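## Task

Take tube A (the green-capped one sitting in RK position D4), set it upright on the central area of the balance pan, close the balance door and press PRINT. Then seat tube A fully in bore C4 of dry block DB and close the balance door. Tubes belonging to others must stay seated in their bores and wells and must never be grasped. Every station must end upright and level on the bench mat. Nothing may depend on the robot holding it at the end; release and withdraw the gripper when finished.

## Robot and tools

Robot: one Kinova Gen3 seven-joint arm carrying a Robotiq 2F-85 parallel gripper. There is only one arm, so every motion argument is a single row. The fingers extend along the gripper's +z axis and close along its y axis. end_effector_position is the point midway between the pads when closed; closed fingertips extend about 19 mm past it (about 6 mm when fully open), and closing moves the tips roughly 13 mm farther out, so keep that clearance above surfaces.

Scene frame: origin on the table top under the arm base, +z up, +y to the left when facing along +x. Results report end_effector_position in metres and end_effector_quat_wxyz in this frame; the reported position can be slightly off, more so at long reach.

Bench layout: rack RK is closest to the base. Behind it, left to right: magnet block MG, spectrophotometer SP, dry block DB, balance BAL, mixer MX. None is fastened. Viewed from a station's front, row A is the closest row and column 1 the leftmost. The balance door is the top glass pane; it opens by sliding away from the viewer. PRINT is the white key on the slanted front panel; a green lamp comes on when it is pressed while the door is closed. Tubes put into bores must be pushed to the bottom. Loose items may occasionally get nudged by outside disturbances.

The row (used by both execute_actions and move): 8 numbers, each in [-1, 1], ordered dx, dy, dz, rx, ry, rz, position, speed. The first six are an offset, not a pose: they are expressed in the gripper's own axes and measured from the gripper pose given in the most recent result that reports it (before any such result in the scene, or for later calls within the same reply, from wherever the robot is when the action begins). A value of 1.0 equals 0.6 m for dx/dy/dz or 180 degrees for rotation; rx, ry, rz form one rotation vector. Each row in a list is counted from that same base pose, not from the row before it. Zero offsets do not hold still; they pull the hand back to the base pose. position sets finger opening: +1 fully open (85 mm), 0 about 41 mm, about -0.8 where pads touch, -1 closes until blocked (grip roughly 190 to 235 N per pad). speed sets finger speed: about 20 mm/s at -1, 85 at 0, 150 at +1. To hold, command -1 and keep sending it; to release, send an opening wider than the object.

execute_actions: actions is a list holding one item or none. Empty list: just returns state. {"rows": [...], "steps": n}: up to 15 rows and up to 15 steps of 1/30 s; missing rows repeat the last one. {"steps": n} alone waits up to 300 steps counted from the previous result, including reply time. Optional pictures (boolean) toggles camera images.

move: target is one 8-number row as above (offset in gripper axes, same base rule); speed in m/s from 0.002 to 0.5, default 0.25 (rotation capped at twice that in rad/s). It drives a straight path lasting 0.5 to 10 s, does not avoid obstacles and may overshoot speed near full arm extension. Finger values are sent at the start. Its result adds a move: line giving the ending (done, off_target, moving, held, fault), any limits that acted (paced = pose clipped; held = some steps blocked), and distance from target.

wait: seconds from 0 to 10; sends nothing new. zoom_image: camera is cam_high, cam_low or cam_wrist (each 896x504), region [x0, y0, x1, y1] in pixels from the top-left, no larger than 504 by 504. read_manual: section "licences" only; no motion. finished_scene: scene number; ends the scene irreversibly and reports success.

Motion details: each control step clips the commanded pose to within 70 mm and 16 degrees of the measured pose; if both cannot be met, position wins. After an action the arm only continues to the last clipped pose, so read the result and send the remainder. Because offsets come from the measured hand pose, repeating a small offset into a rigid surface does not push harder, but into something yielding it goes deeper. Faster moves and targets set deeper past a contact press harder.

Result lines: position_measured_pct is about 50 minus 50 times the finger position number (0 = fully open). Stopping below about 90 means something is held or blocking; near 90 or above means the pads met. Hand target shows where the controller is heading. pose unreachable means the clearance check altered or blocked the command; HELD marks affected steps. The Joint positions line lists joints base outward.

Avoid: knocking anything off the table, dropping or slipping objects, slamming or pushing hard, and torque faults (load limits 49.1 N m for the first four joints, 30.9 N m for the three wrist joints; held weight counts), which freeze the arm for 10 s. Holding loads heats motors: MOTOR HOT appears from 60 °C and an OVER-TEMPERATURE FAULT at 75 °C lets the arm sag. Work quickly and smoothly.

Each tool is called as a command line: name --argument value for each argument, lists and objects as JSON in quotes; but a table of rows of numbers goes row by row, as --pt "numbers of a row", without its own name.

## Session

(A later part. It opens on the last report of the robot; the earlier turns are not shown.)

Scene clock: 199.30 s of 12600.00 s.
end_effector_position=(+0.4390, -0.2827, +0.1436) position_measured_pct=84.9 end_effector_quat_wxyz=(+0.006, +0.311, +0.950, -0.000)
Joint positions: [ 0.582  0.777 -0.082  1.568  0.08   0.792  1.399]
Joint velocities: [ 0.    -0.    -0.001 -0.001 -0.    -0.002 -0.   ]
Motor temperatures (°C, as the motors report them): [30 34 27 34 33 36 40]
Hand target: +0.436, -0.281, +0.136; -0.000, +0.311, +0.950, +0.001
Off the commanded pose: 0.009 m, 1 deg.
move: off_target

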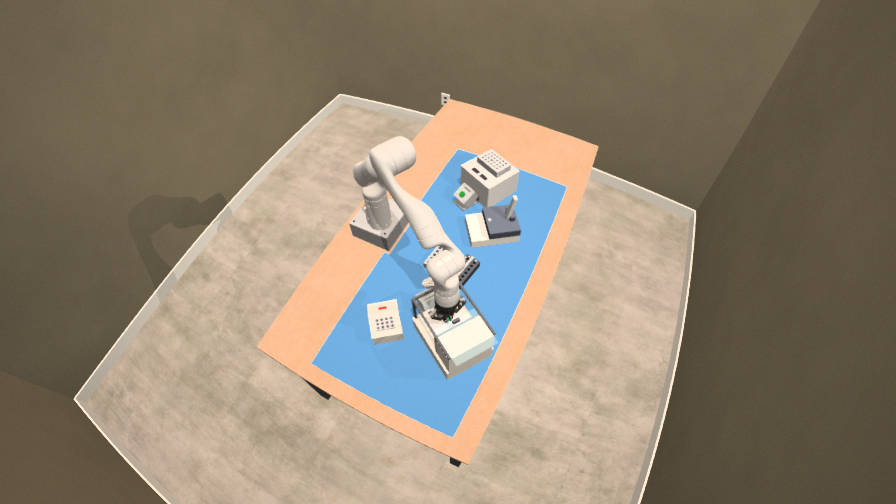

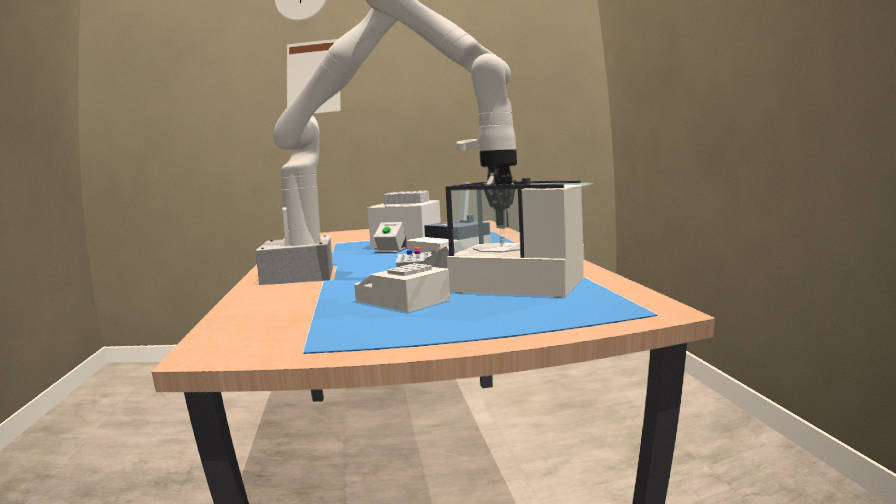

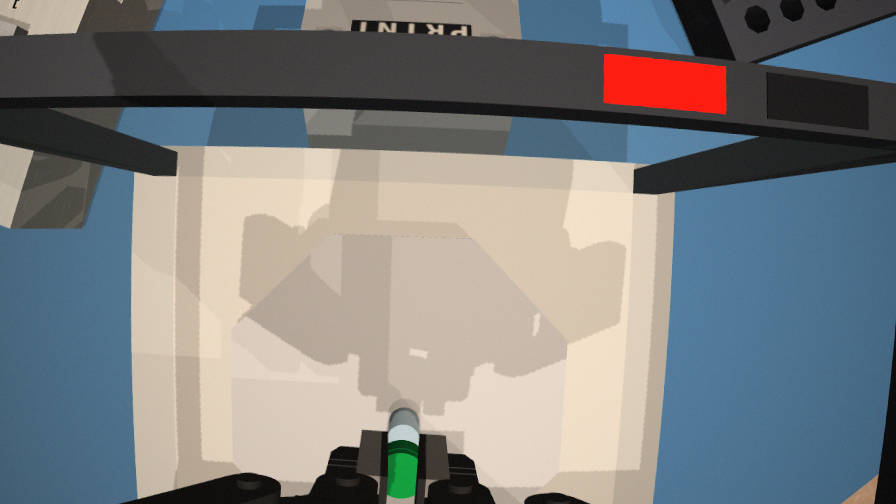

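move --target '[0,0,-0.002,0,0,0,-1,0]' --speed 0.004

Scene clock: 203.90 s of 12600.00 s.
end_effector_position=(+0.4392, -0.2829, +0.1451) position_measured_pct=84.9 end_effector_quat_wxyz=(+0.006, +0.311, +0.950, -0.000)
Joint positions: [ 0.582  0.774 -0.082  1.567  0.079  0.794  1.399]
Joint velocities: [ 0.     0.     0.001  0.002 -0.001 -0.     0.001]
Motor temperatures (°C, as the motors report them): [30 34 27 34 33 36 40]
Hand target: +0.439, -0.283, +0.145; +0.006, +0.311, +0.950, -0.000
Off the commanded pose: 0.000 m, 0 deg.
move: done

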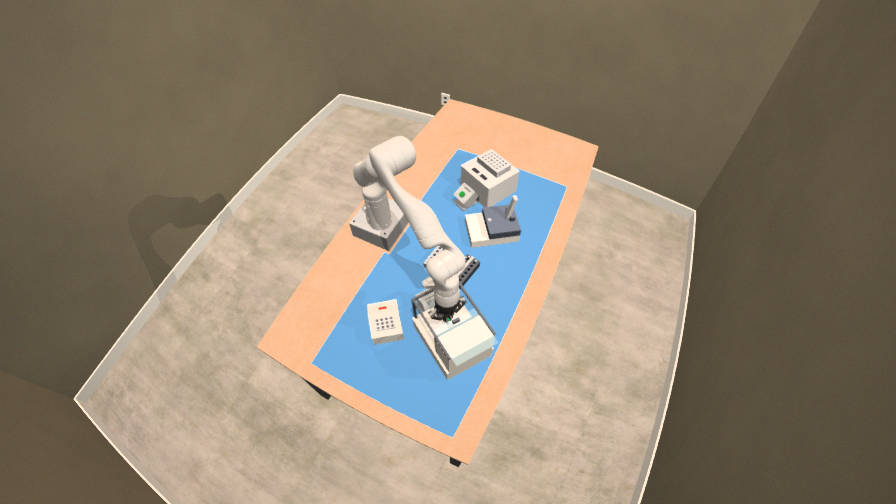

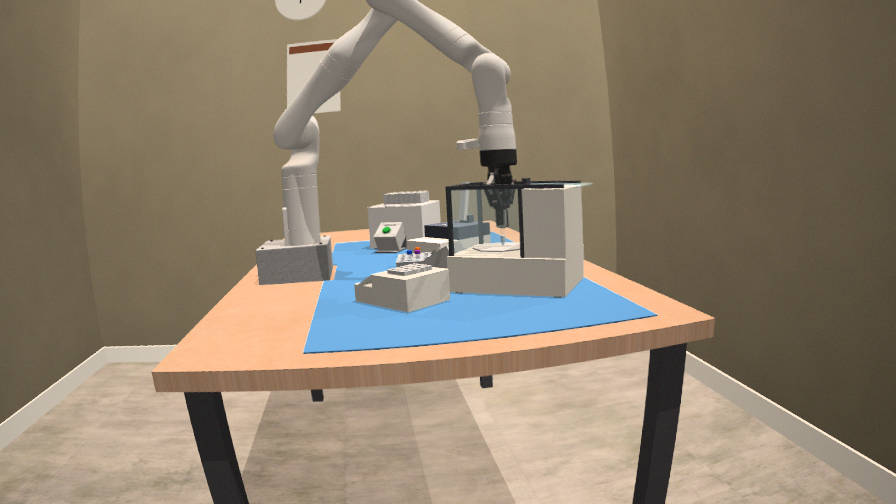

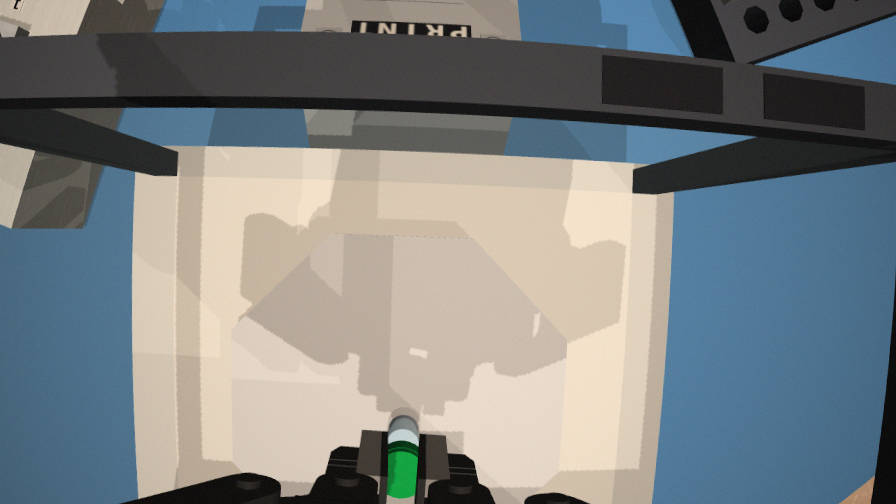

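move --target '[0,0,0.001,0,0,0,-0.3,-0.6]' --speed 0.002

move --target '[0,0,-0.2,0,0,0,-0.3,0]' --speed 0.1

Scene clock: 209.63 s of 12600.00 s.
end_effector_position=(+0.4392, -0.2829, +0.1445) position_measured_pct=65.1 end_effector_quat_wxyz=(+0.006, +0.311, +0.950, -0.000)
Joint positions: [ 0.582  0.775 -0.082  1.567  0.079  0.793  1.399]
Joint velocities: [-0.     0.    -0.     0.001  0.    -0.001 -0.   ]
Motor temperatures (°C, as the motors report them): [30 34 27 34 33 36 40]
Hand target: +0.439, -0.283, +0.144; +0.006, +0.311, +0.950, -0.000
Off the commanded pose: 0.000 m, 0 deg.
move: done

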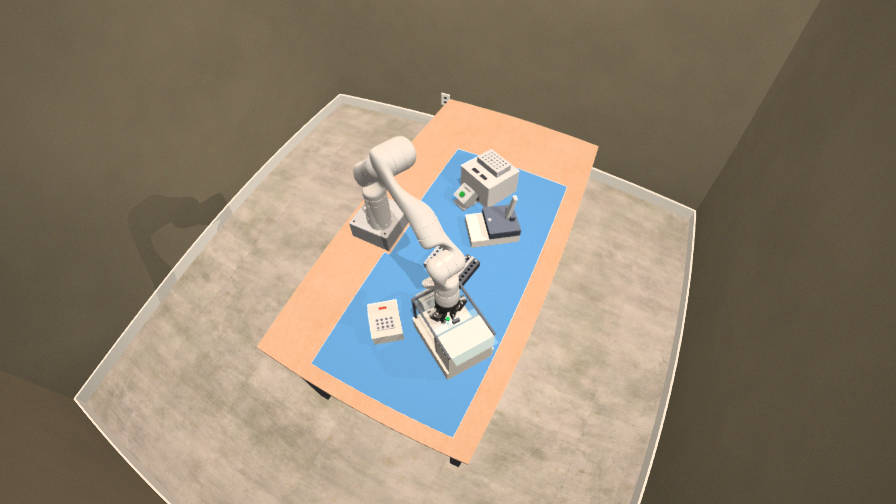

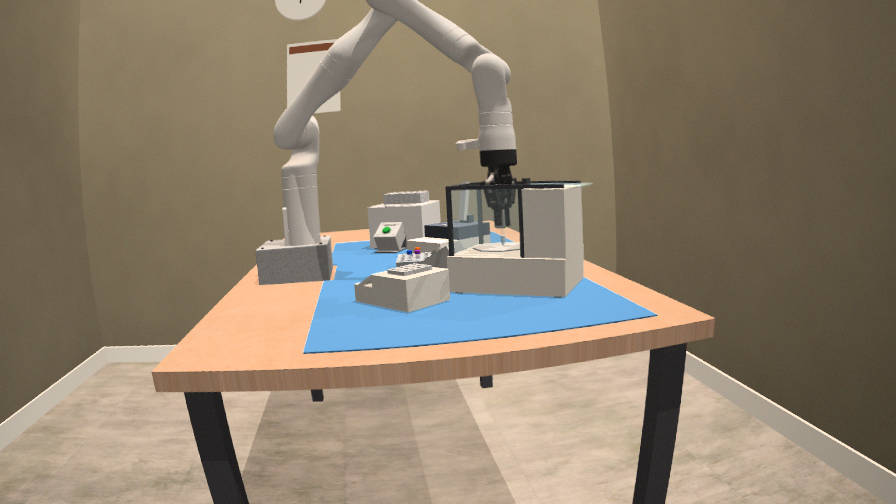

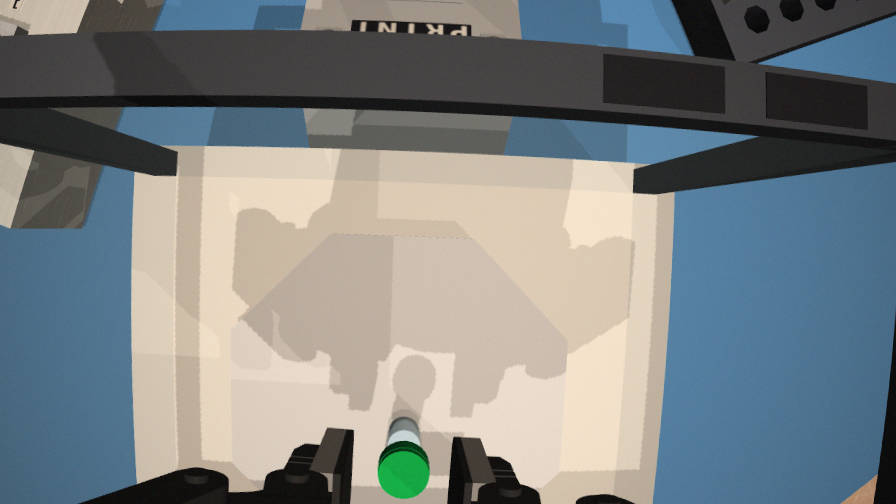

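Scene clock: 211.23 s of 12600.00 s.
end_effector_position=(+0.4377, -0.2821, +0.2642) position_measured_pct=65.1 end_effector_quat_wxyz=(+0.006, +0.311, +0.950, -0.000)
Joint positions: [ 0.587  0.606 -0.09   1.445  0.057  1.085  1.417]
Joint velocities: [ 0.    -0.003 -0.001 -0.003  0.001  0.003  0.001]
Motor temperatures (°C, as the motors report them): [30 34 27 34 33 36 40]
Hand target: +0.438, -0.282, +0.264; +0.006, +0.311, +0.950, -0.000
Off the commanded pose: 0.000 m, 0 deg.
move: done

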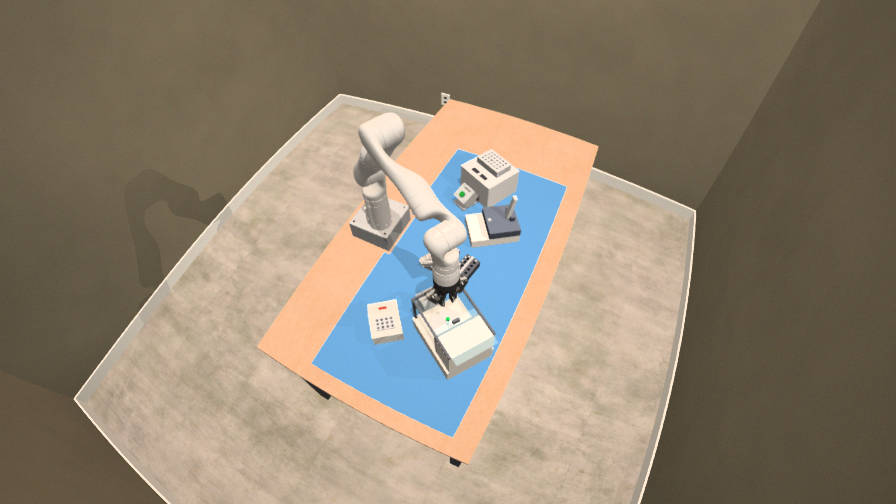

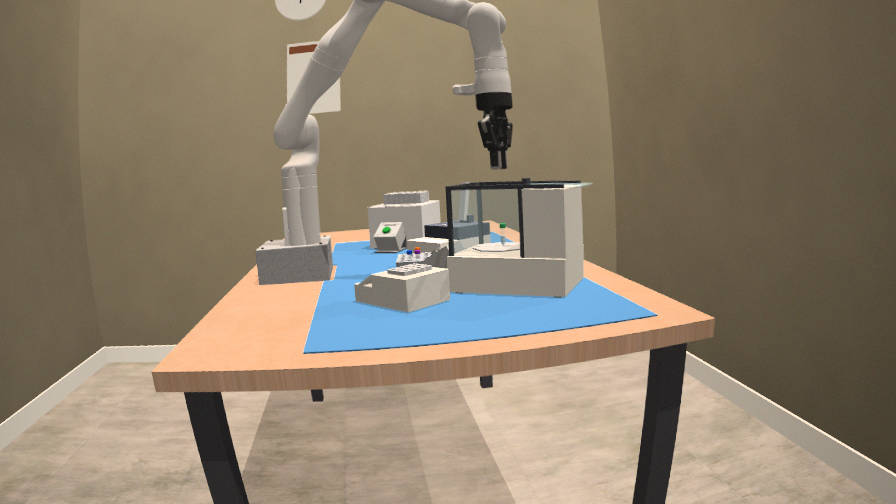

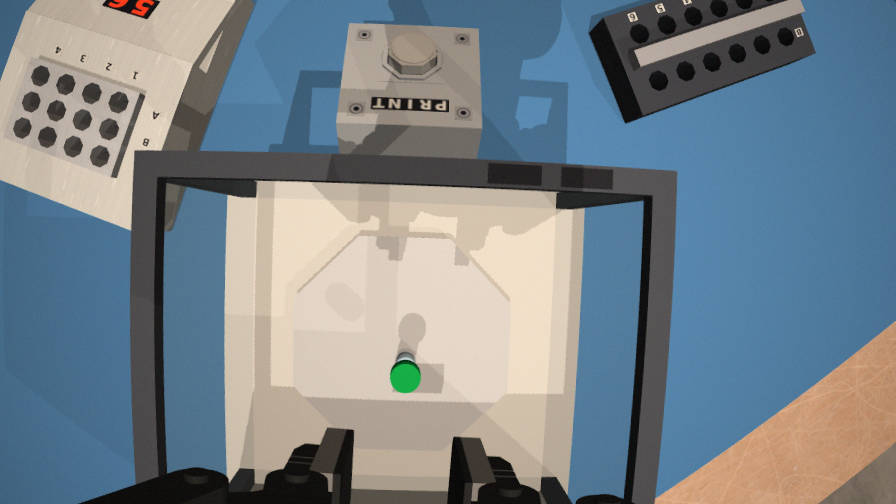

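move --target '[-0.1133,0.002,0,0.0012,0.0036,0,-0.1,0]' --speed 0.1

Scene clock: 222.57 s of 12600.00 s.
end_effector_position=(+0.4934, -0.3211, +0.2656) position_measured_pct=54.8 end_effector_quat_wxyz=(+0.000, +0.311, +0.950, -0.000)
Joint positions: [ 0.579  0.767 -0.079  1.131  0.059  1.248  1.434]
Joint velocities: [-0.001  0.011  0.001 -0.012 -0.     0.009 -0.   ]
Motor temperatures (°C, as the motors report them): [30 34 27 34 33 36 40]
Hand target: +0.493, -0.321, +0.265; -0.000, +0.311, +0.950, -0.000
Off the commanded pose: 0.001 m, 0 deg.
move: done

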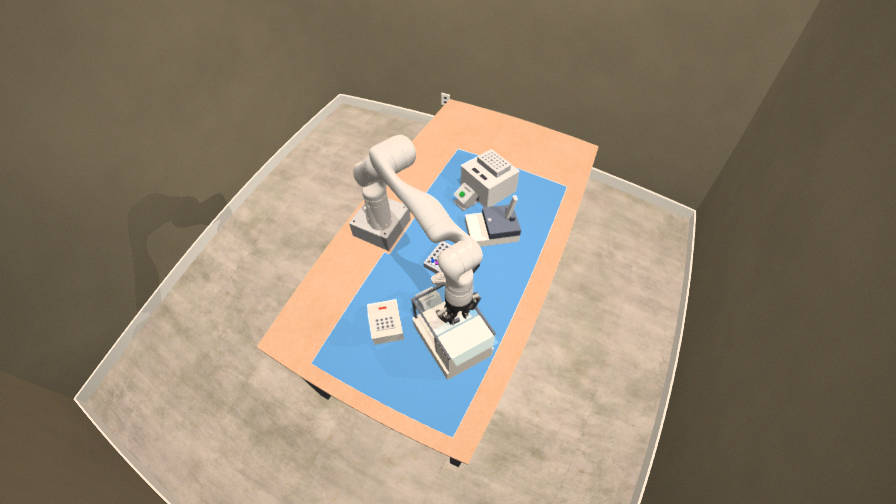

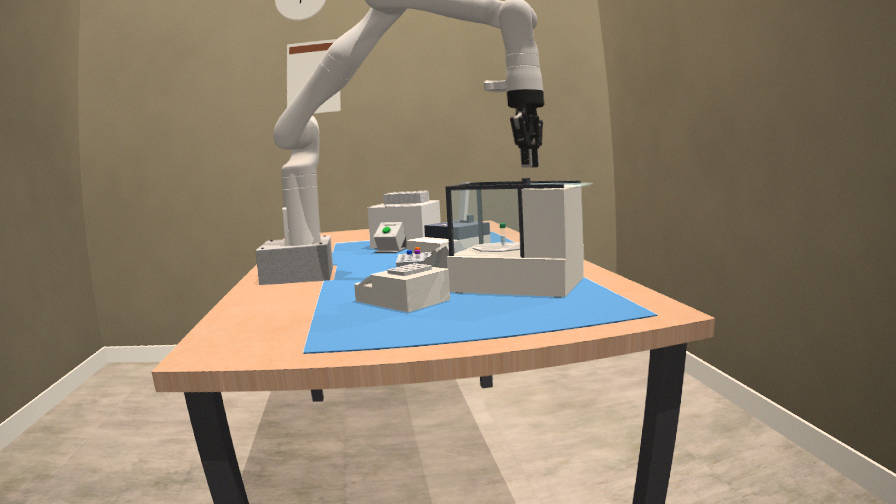

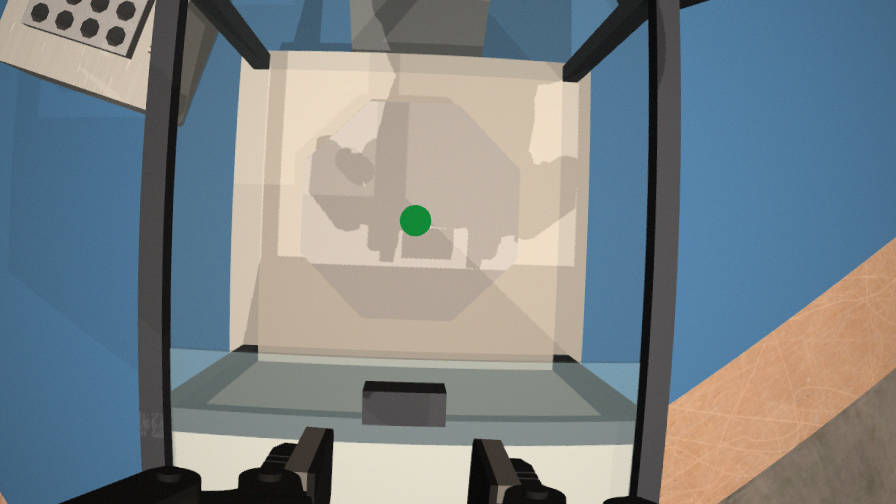

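move --target '[0,0,0.05,0,0,0,-0.1,0]' --speed 0.03

move --target '[0,0,0,0,0,0,-0.5,-0.5]' --speed 0.01

move --target '[0.19,-0.008,0,0,0,0,-0.5,-0.5]' --speed 0.035

Scene clock: 229.50 s of 12600.00 s.
end_effector_position=(+0.4935, -0.3212, +0.2358) position_measured_pct=54.8 end_effector_quat_wxyz=(+0.000, +0.311, +0.950, -0.000)
Joint positions: [ 0.58   0.794 -0.079  1.177  0.063  1.175  1.431]
Joint velocities: [ 0.     0.001  0.     0.    -0.001 -0.003 -0.   ]
Motor temperatures (°C, as the motors report them): [30 34 27 34 33 36 40]
Hand target: +0.493, -0.321, +0.236; +0.000, +0.311, +0.950, -0.000
Off the commanded pose: 0.000 m, 0 deg.
move: done

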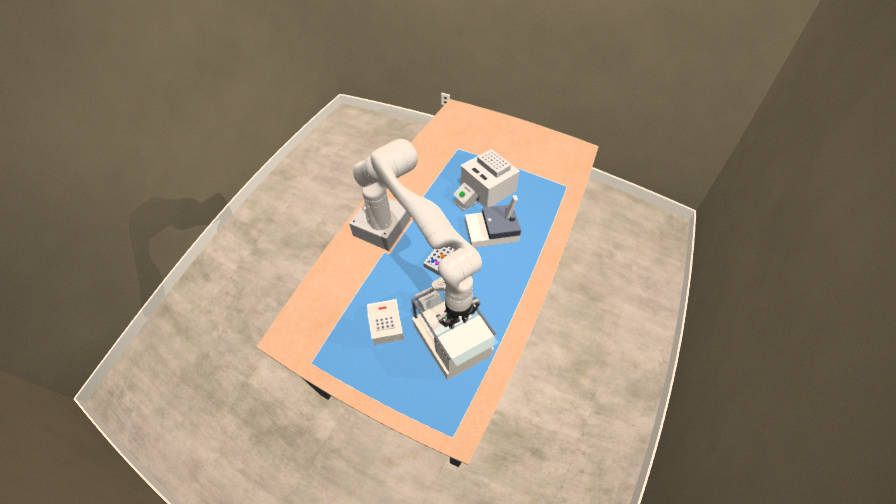

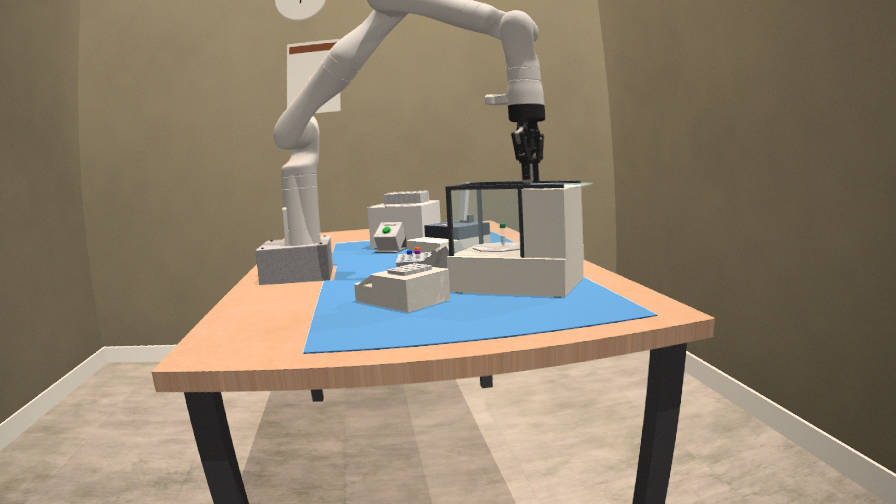

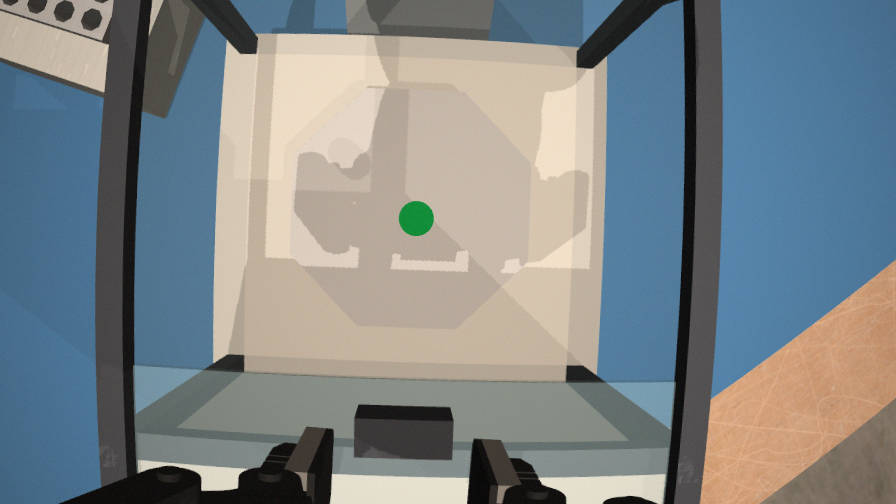

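Scene clock: 230.10 s of 12600.00 s.
end_effector_position=(+0.4935, -0.3212, +0.2361) position_measured_pct=70.2 end_effector_quat_wxyz=(+0.001, +0.311, +0.950, -0.001)
Joint positions: [ 0.58   0.794 -0.079  1.177  0.063  1.175  1.431]
Joint velocities: [ 0.    -0.     0.    -0.     0.002  0.001  0.001]
Motor temperatures (°C, as the motors report them): [30 34 27 34 33 36 40]
Hand target: +0.493, -0.321, +0.236; +0.000, +0.311, +0.950, -0.000
Off the commanded pose: 0.000 m, 0 deg.
move: done

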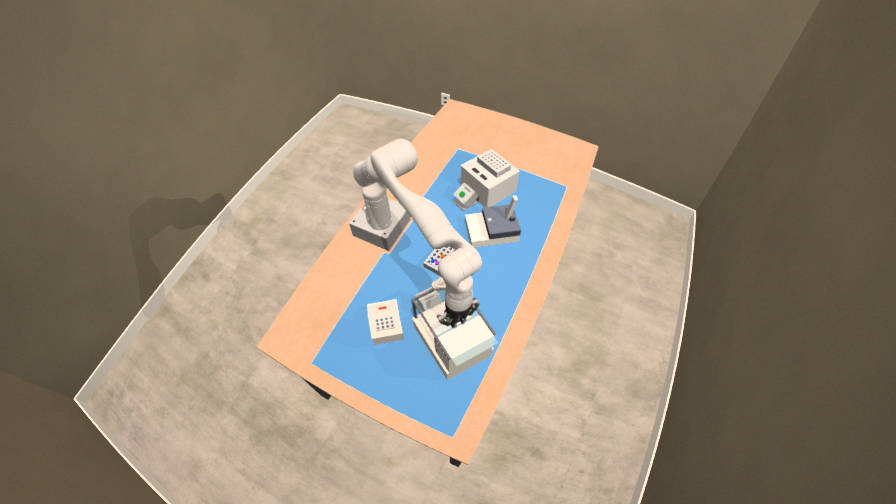

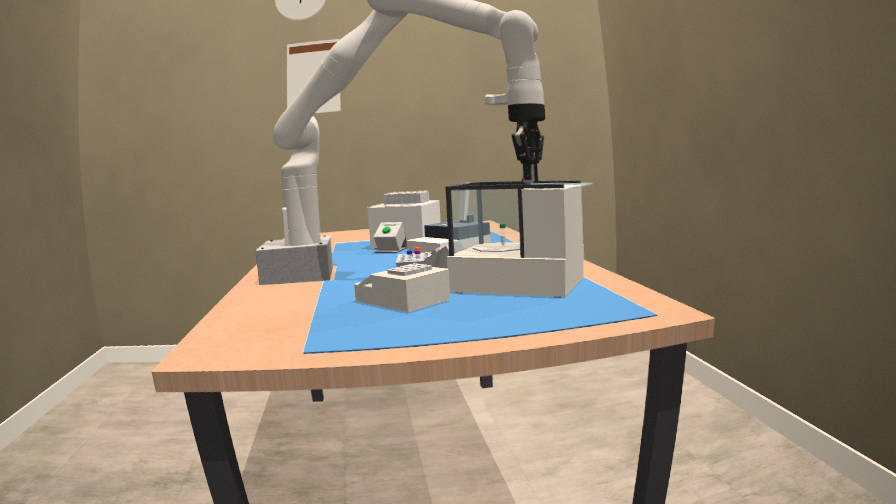

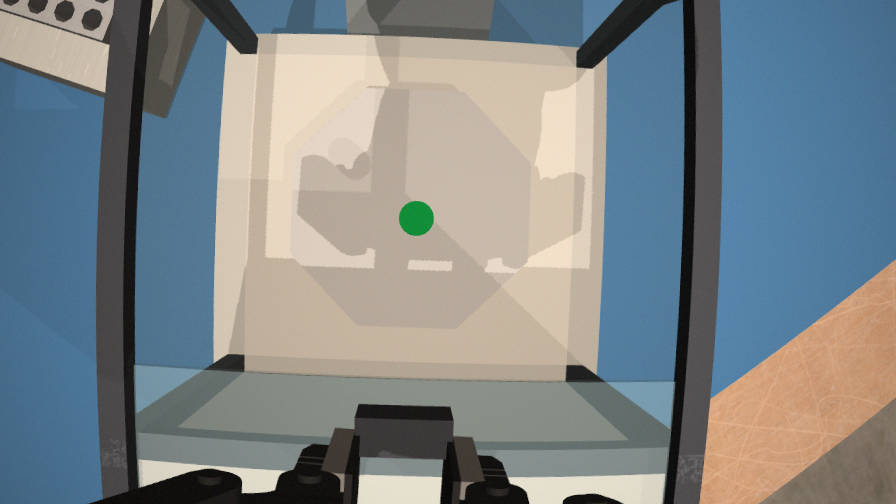

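Scene clock: 233.67 s of 12600.00 s.
end_effector_position=(+0.3988, -0.2584, +0.2357) position_measured_pct=70.2 end_effector_quat_wxyz=(+0.001, +0.311, +0.950, -0.001)
Joint positions: [ 0.59   0.555 -0.093  1.646  0.063  0.944  1.404]
Joint velocities: [ 0.    -0.004 -0.     0.006 -0.    -0.003 -0.   ]
Motor temperatures (°C, as the motors report them): [30 34 27 34 33 36 40]
Hand target: +0.398, -0.258, +0.236; +0.000, +0.311, +0.950, -0.001
Off the commanded pose: 0.001 m, 0 deg.
move: done

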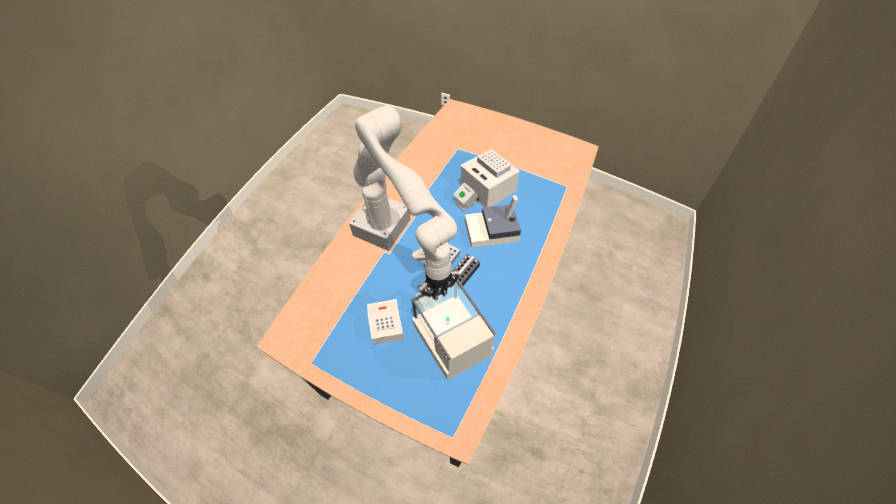

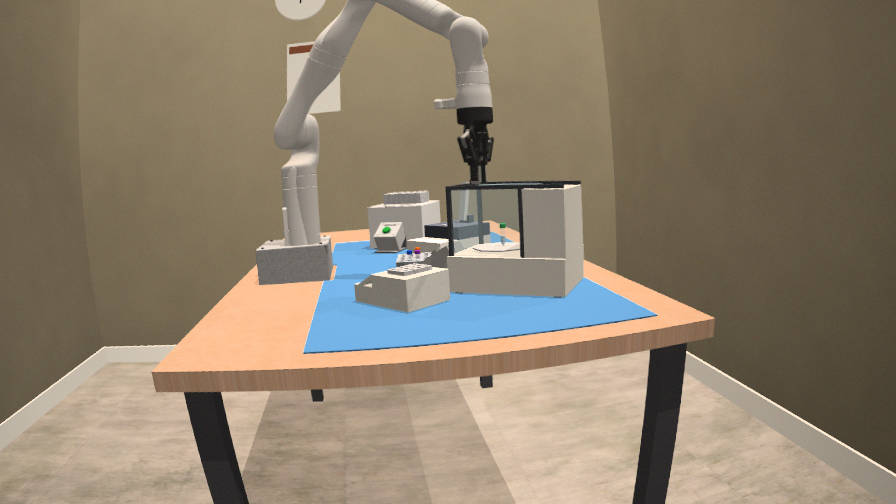

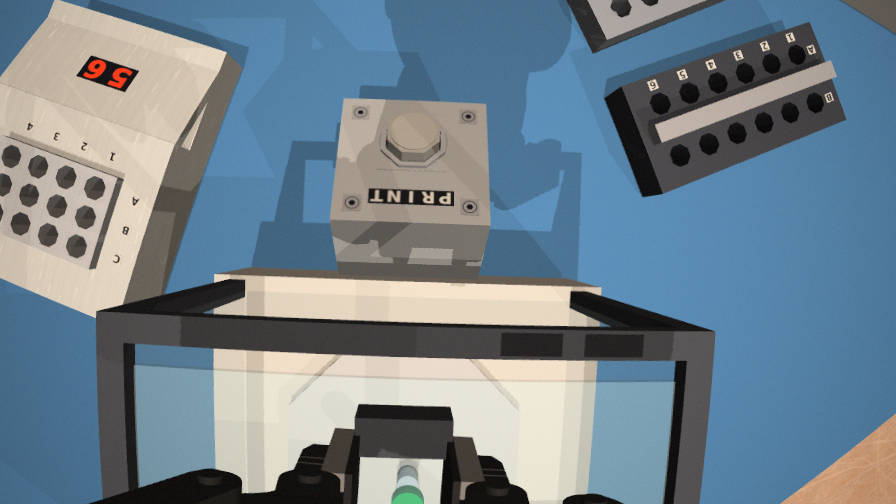

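move --target '[0.016,0,0,0,0,0,-0.5,-0.5]' --speed 0.005

move --target '[0,0,0,0,0,0,-0.1,0]' --speed 0.01

move --target '[0,0,-0.06,0,0,0,-0.1,0]' --speed 0.05

Scene clock: 240.13 s of 12600.00 s.
end_effector_position=(+0.3930, -0.2544, +0.2358) position_measured_pct=70.2 end_effector_quat_wxyz=(+0.004, +0.311, +0.950, -0.002)
Joint positions: [ 0.59   0.538 -0.094  1.677  0.063  0.924  1.402]
Joint velocities: [ 0.    -0.001 -0.001  0.001  0.001 -0.002  0.   ]
Motor temperatures (°C, as the motors report them): [30 34 27 34 33 36 40]
Hand target: +0.391, -0.253, +0.236; +0.001, +0.311, +0.950, -0.001
Off the commanded pose: 0.003 m, 0 deg.
move: done

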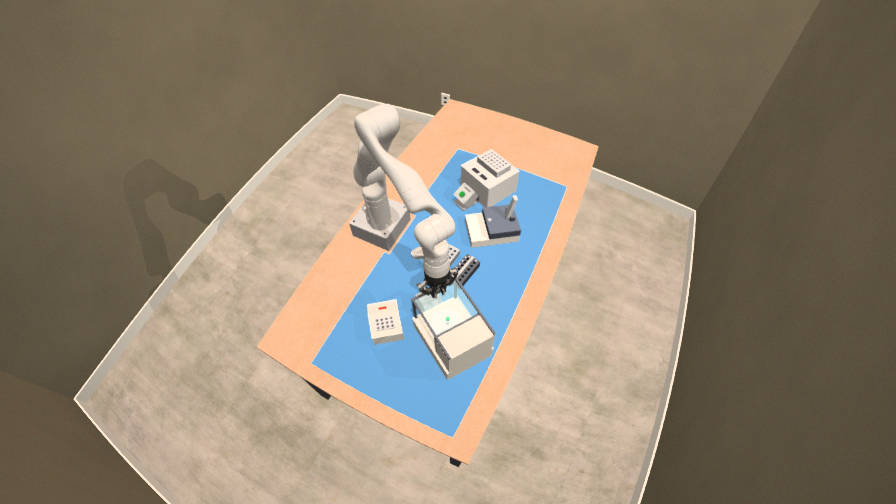

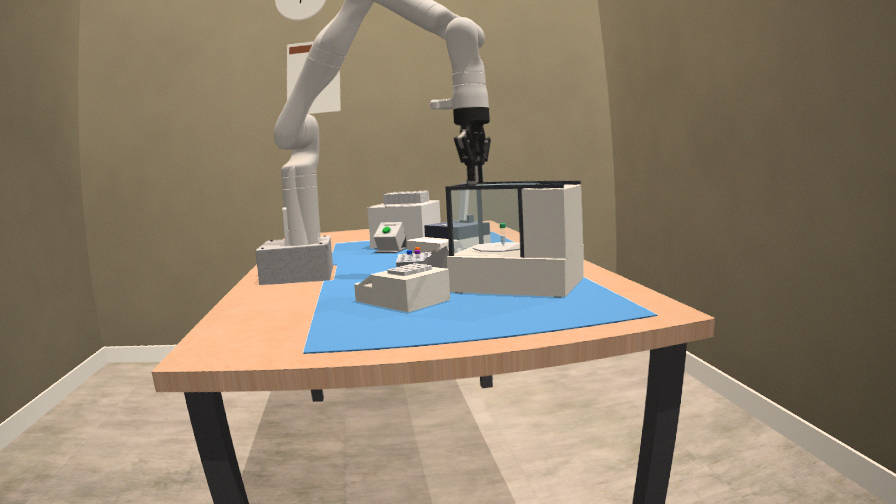

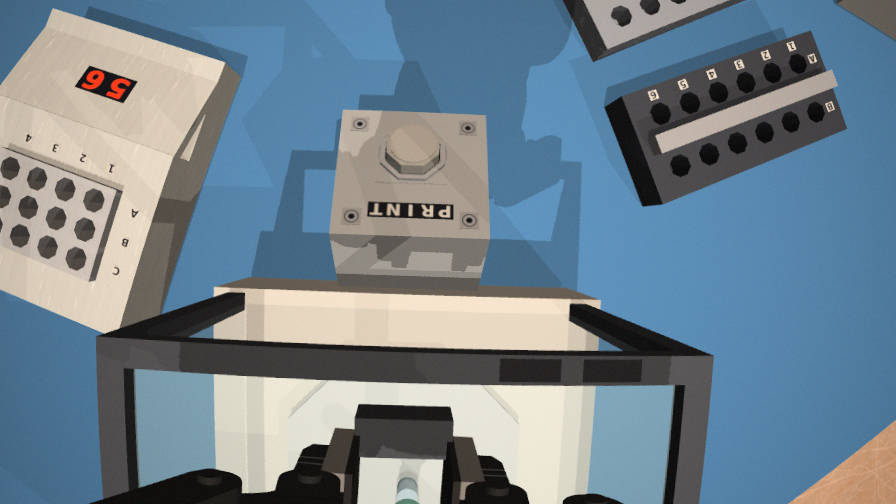

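Scene clock: 240.67 s of 12600.00 s.
end_effector_position=(+0.3930, -0.2544, +0.2358) position_measured_pct=54.8 end_effector_quat_wxyz=(+0.004, +0.311, +0.950, -0.002)
Joint positions: [ 0.59   0.538 -0.094  1.677  0.063  0.924  1.401]
Joint velocities: [ 0.    -0.     0.001  0.     0.    -0.002  0.001]
Motor temperatures (°C, as the motors report them): [30 34 27 34 33 36 40]
Hand target: +0.393, -0.254, +0.236; +0.004, +0.311, +0.950, -0.002
Off the commanded pose: 0.000 m, 0 deg.
move: done

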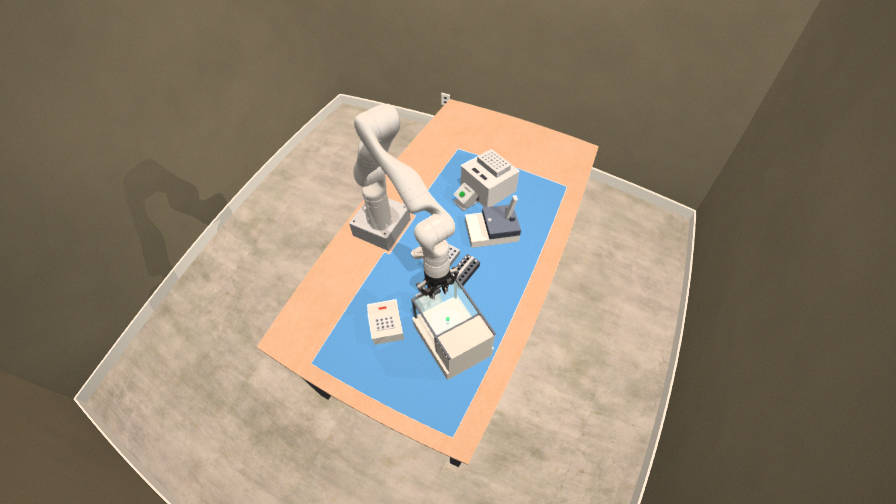

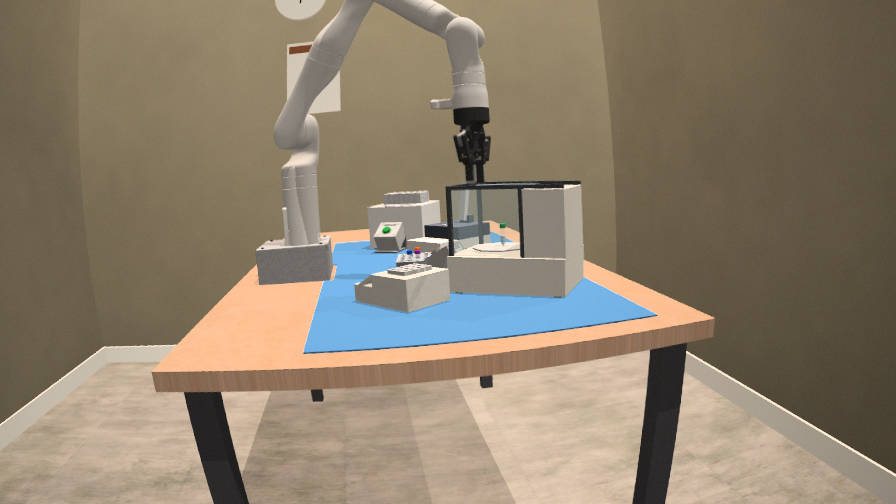

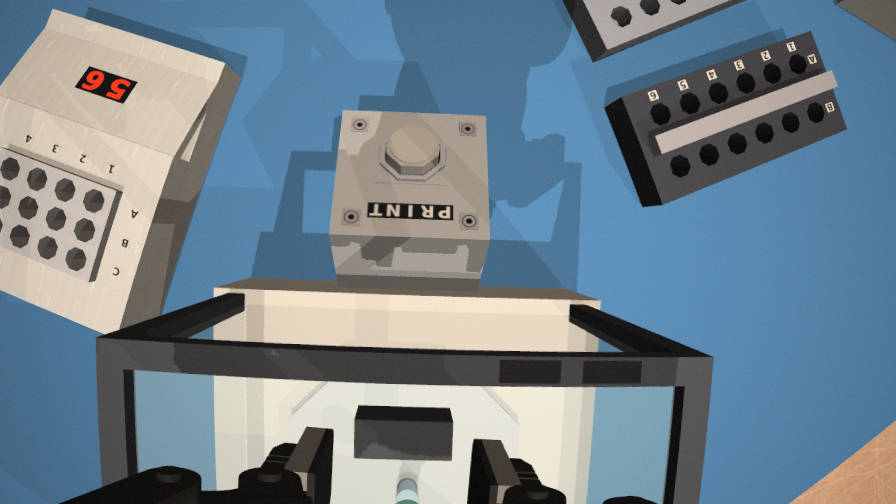

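Scene clock: 241.73 s of 12600.00 s.
end_effector_position=(+0.3927, -0.2541, +0.2716) position_measured_pct=54.8 end_effector_quat_wxyz=(+0.004, +0.311, +0.950, -0.001)
Joint positions: [ 0.591  0.49  -0.096  1.626  0.056  1.023  1.408]
Joint velocities: [ 0.    -0.002 -0.    -0.001 -0.001  0.004  0.   ]
Motor temperatures (°C, as the motors report them): [30 34 27 34 33 36 40]
Hand target: +0.393, -0.254, +0.272; +0.004, +0.311, +0.950, -0.001
Off the commanded pose: 0.000 m, 0 deg.
move: done

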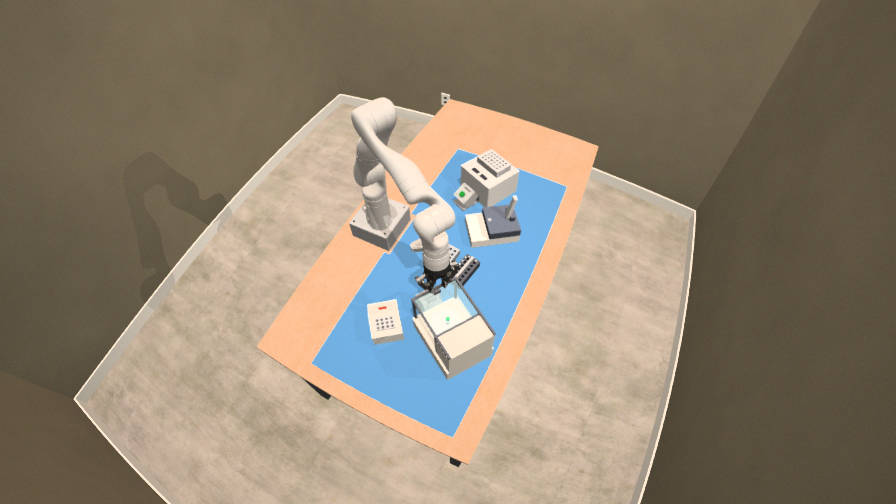

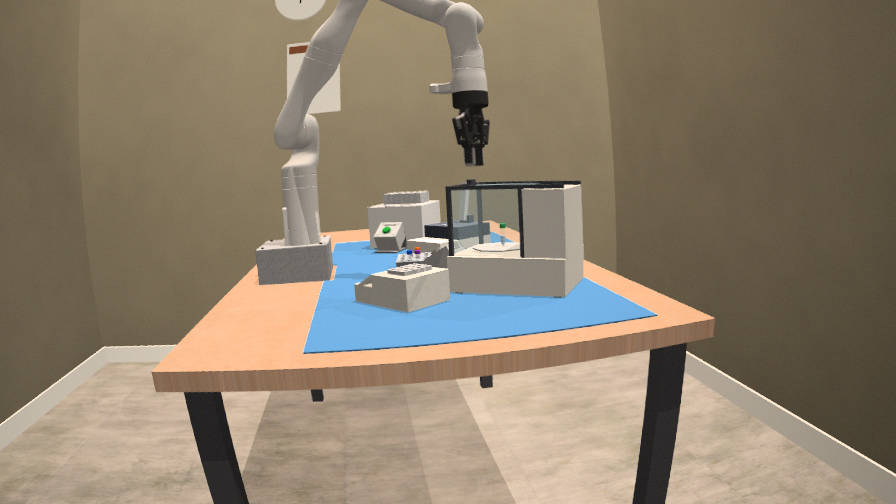

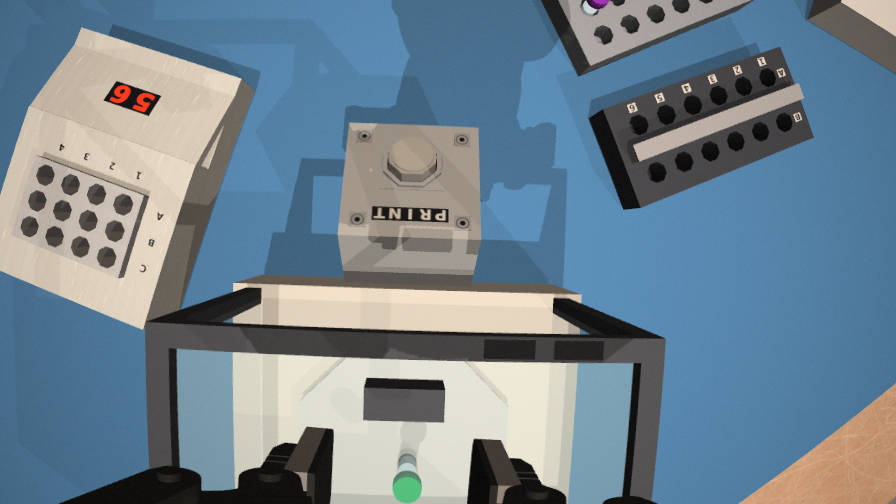

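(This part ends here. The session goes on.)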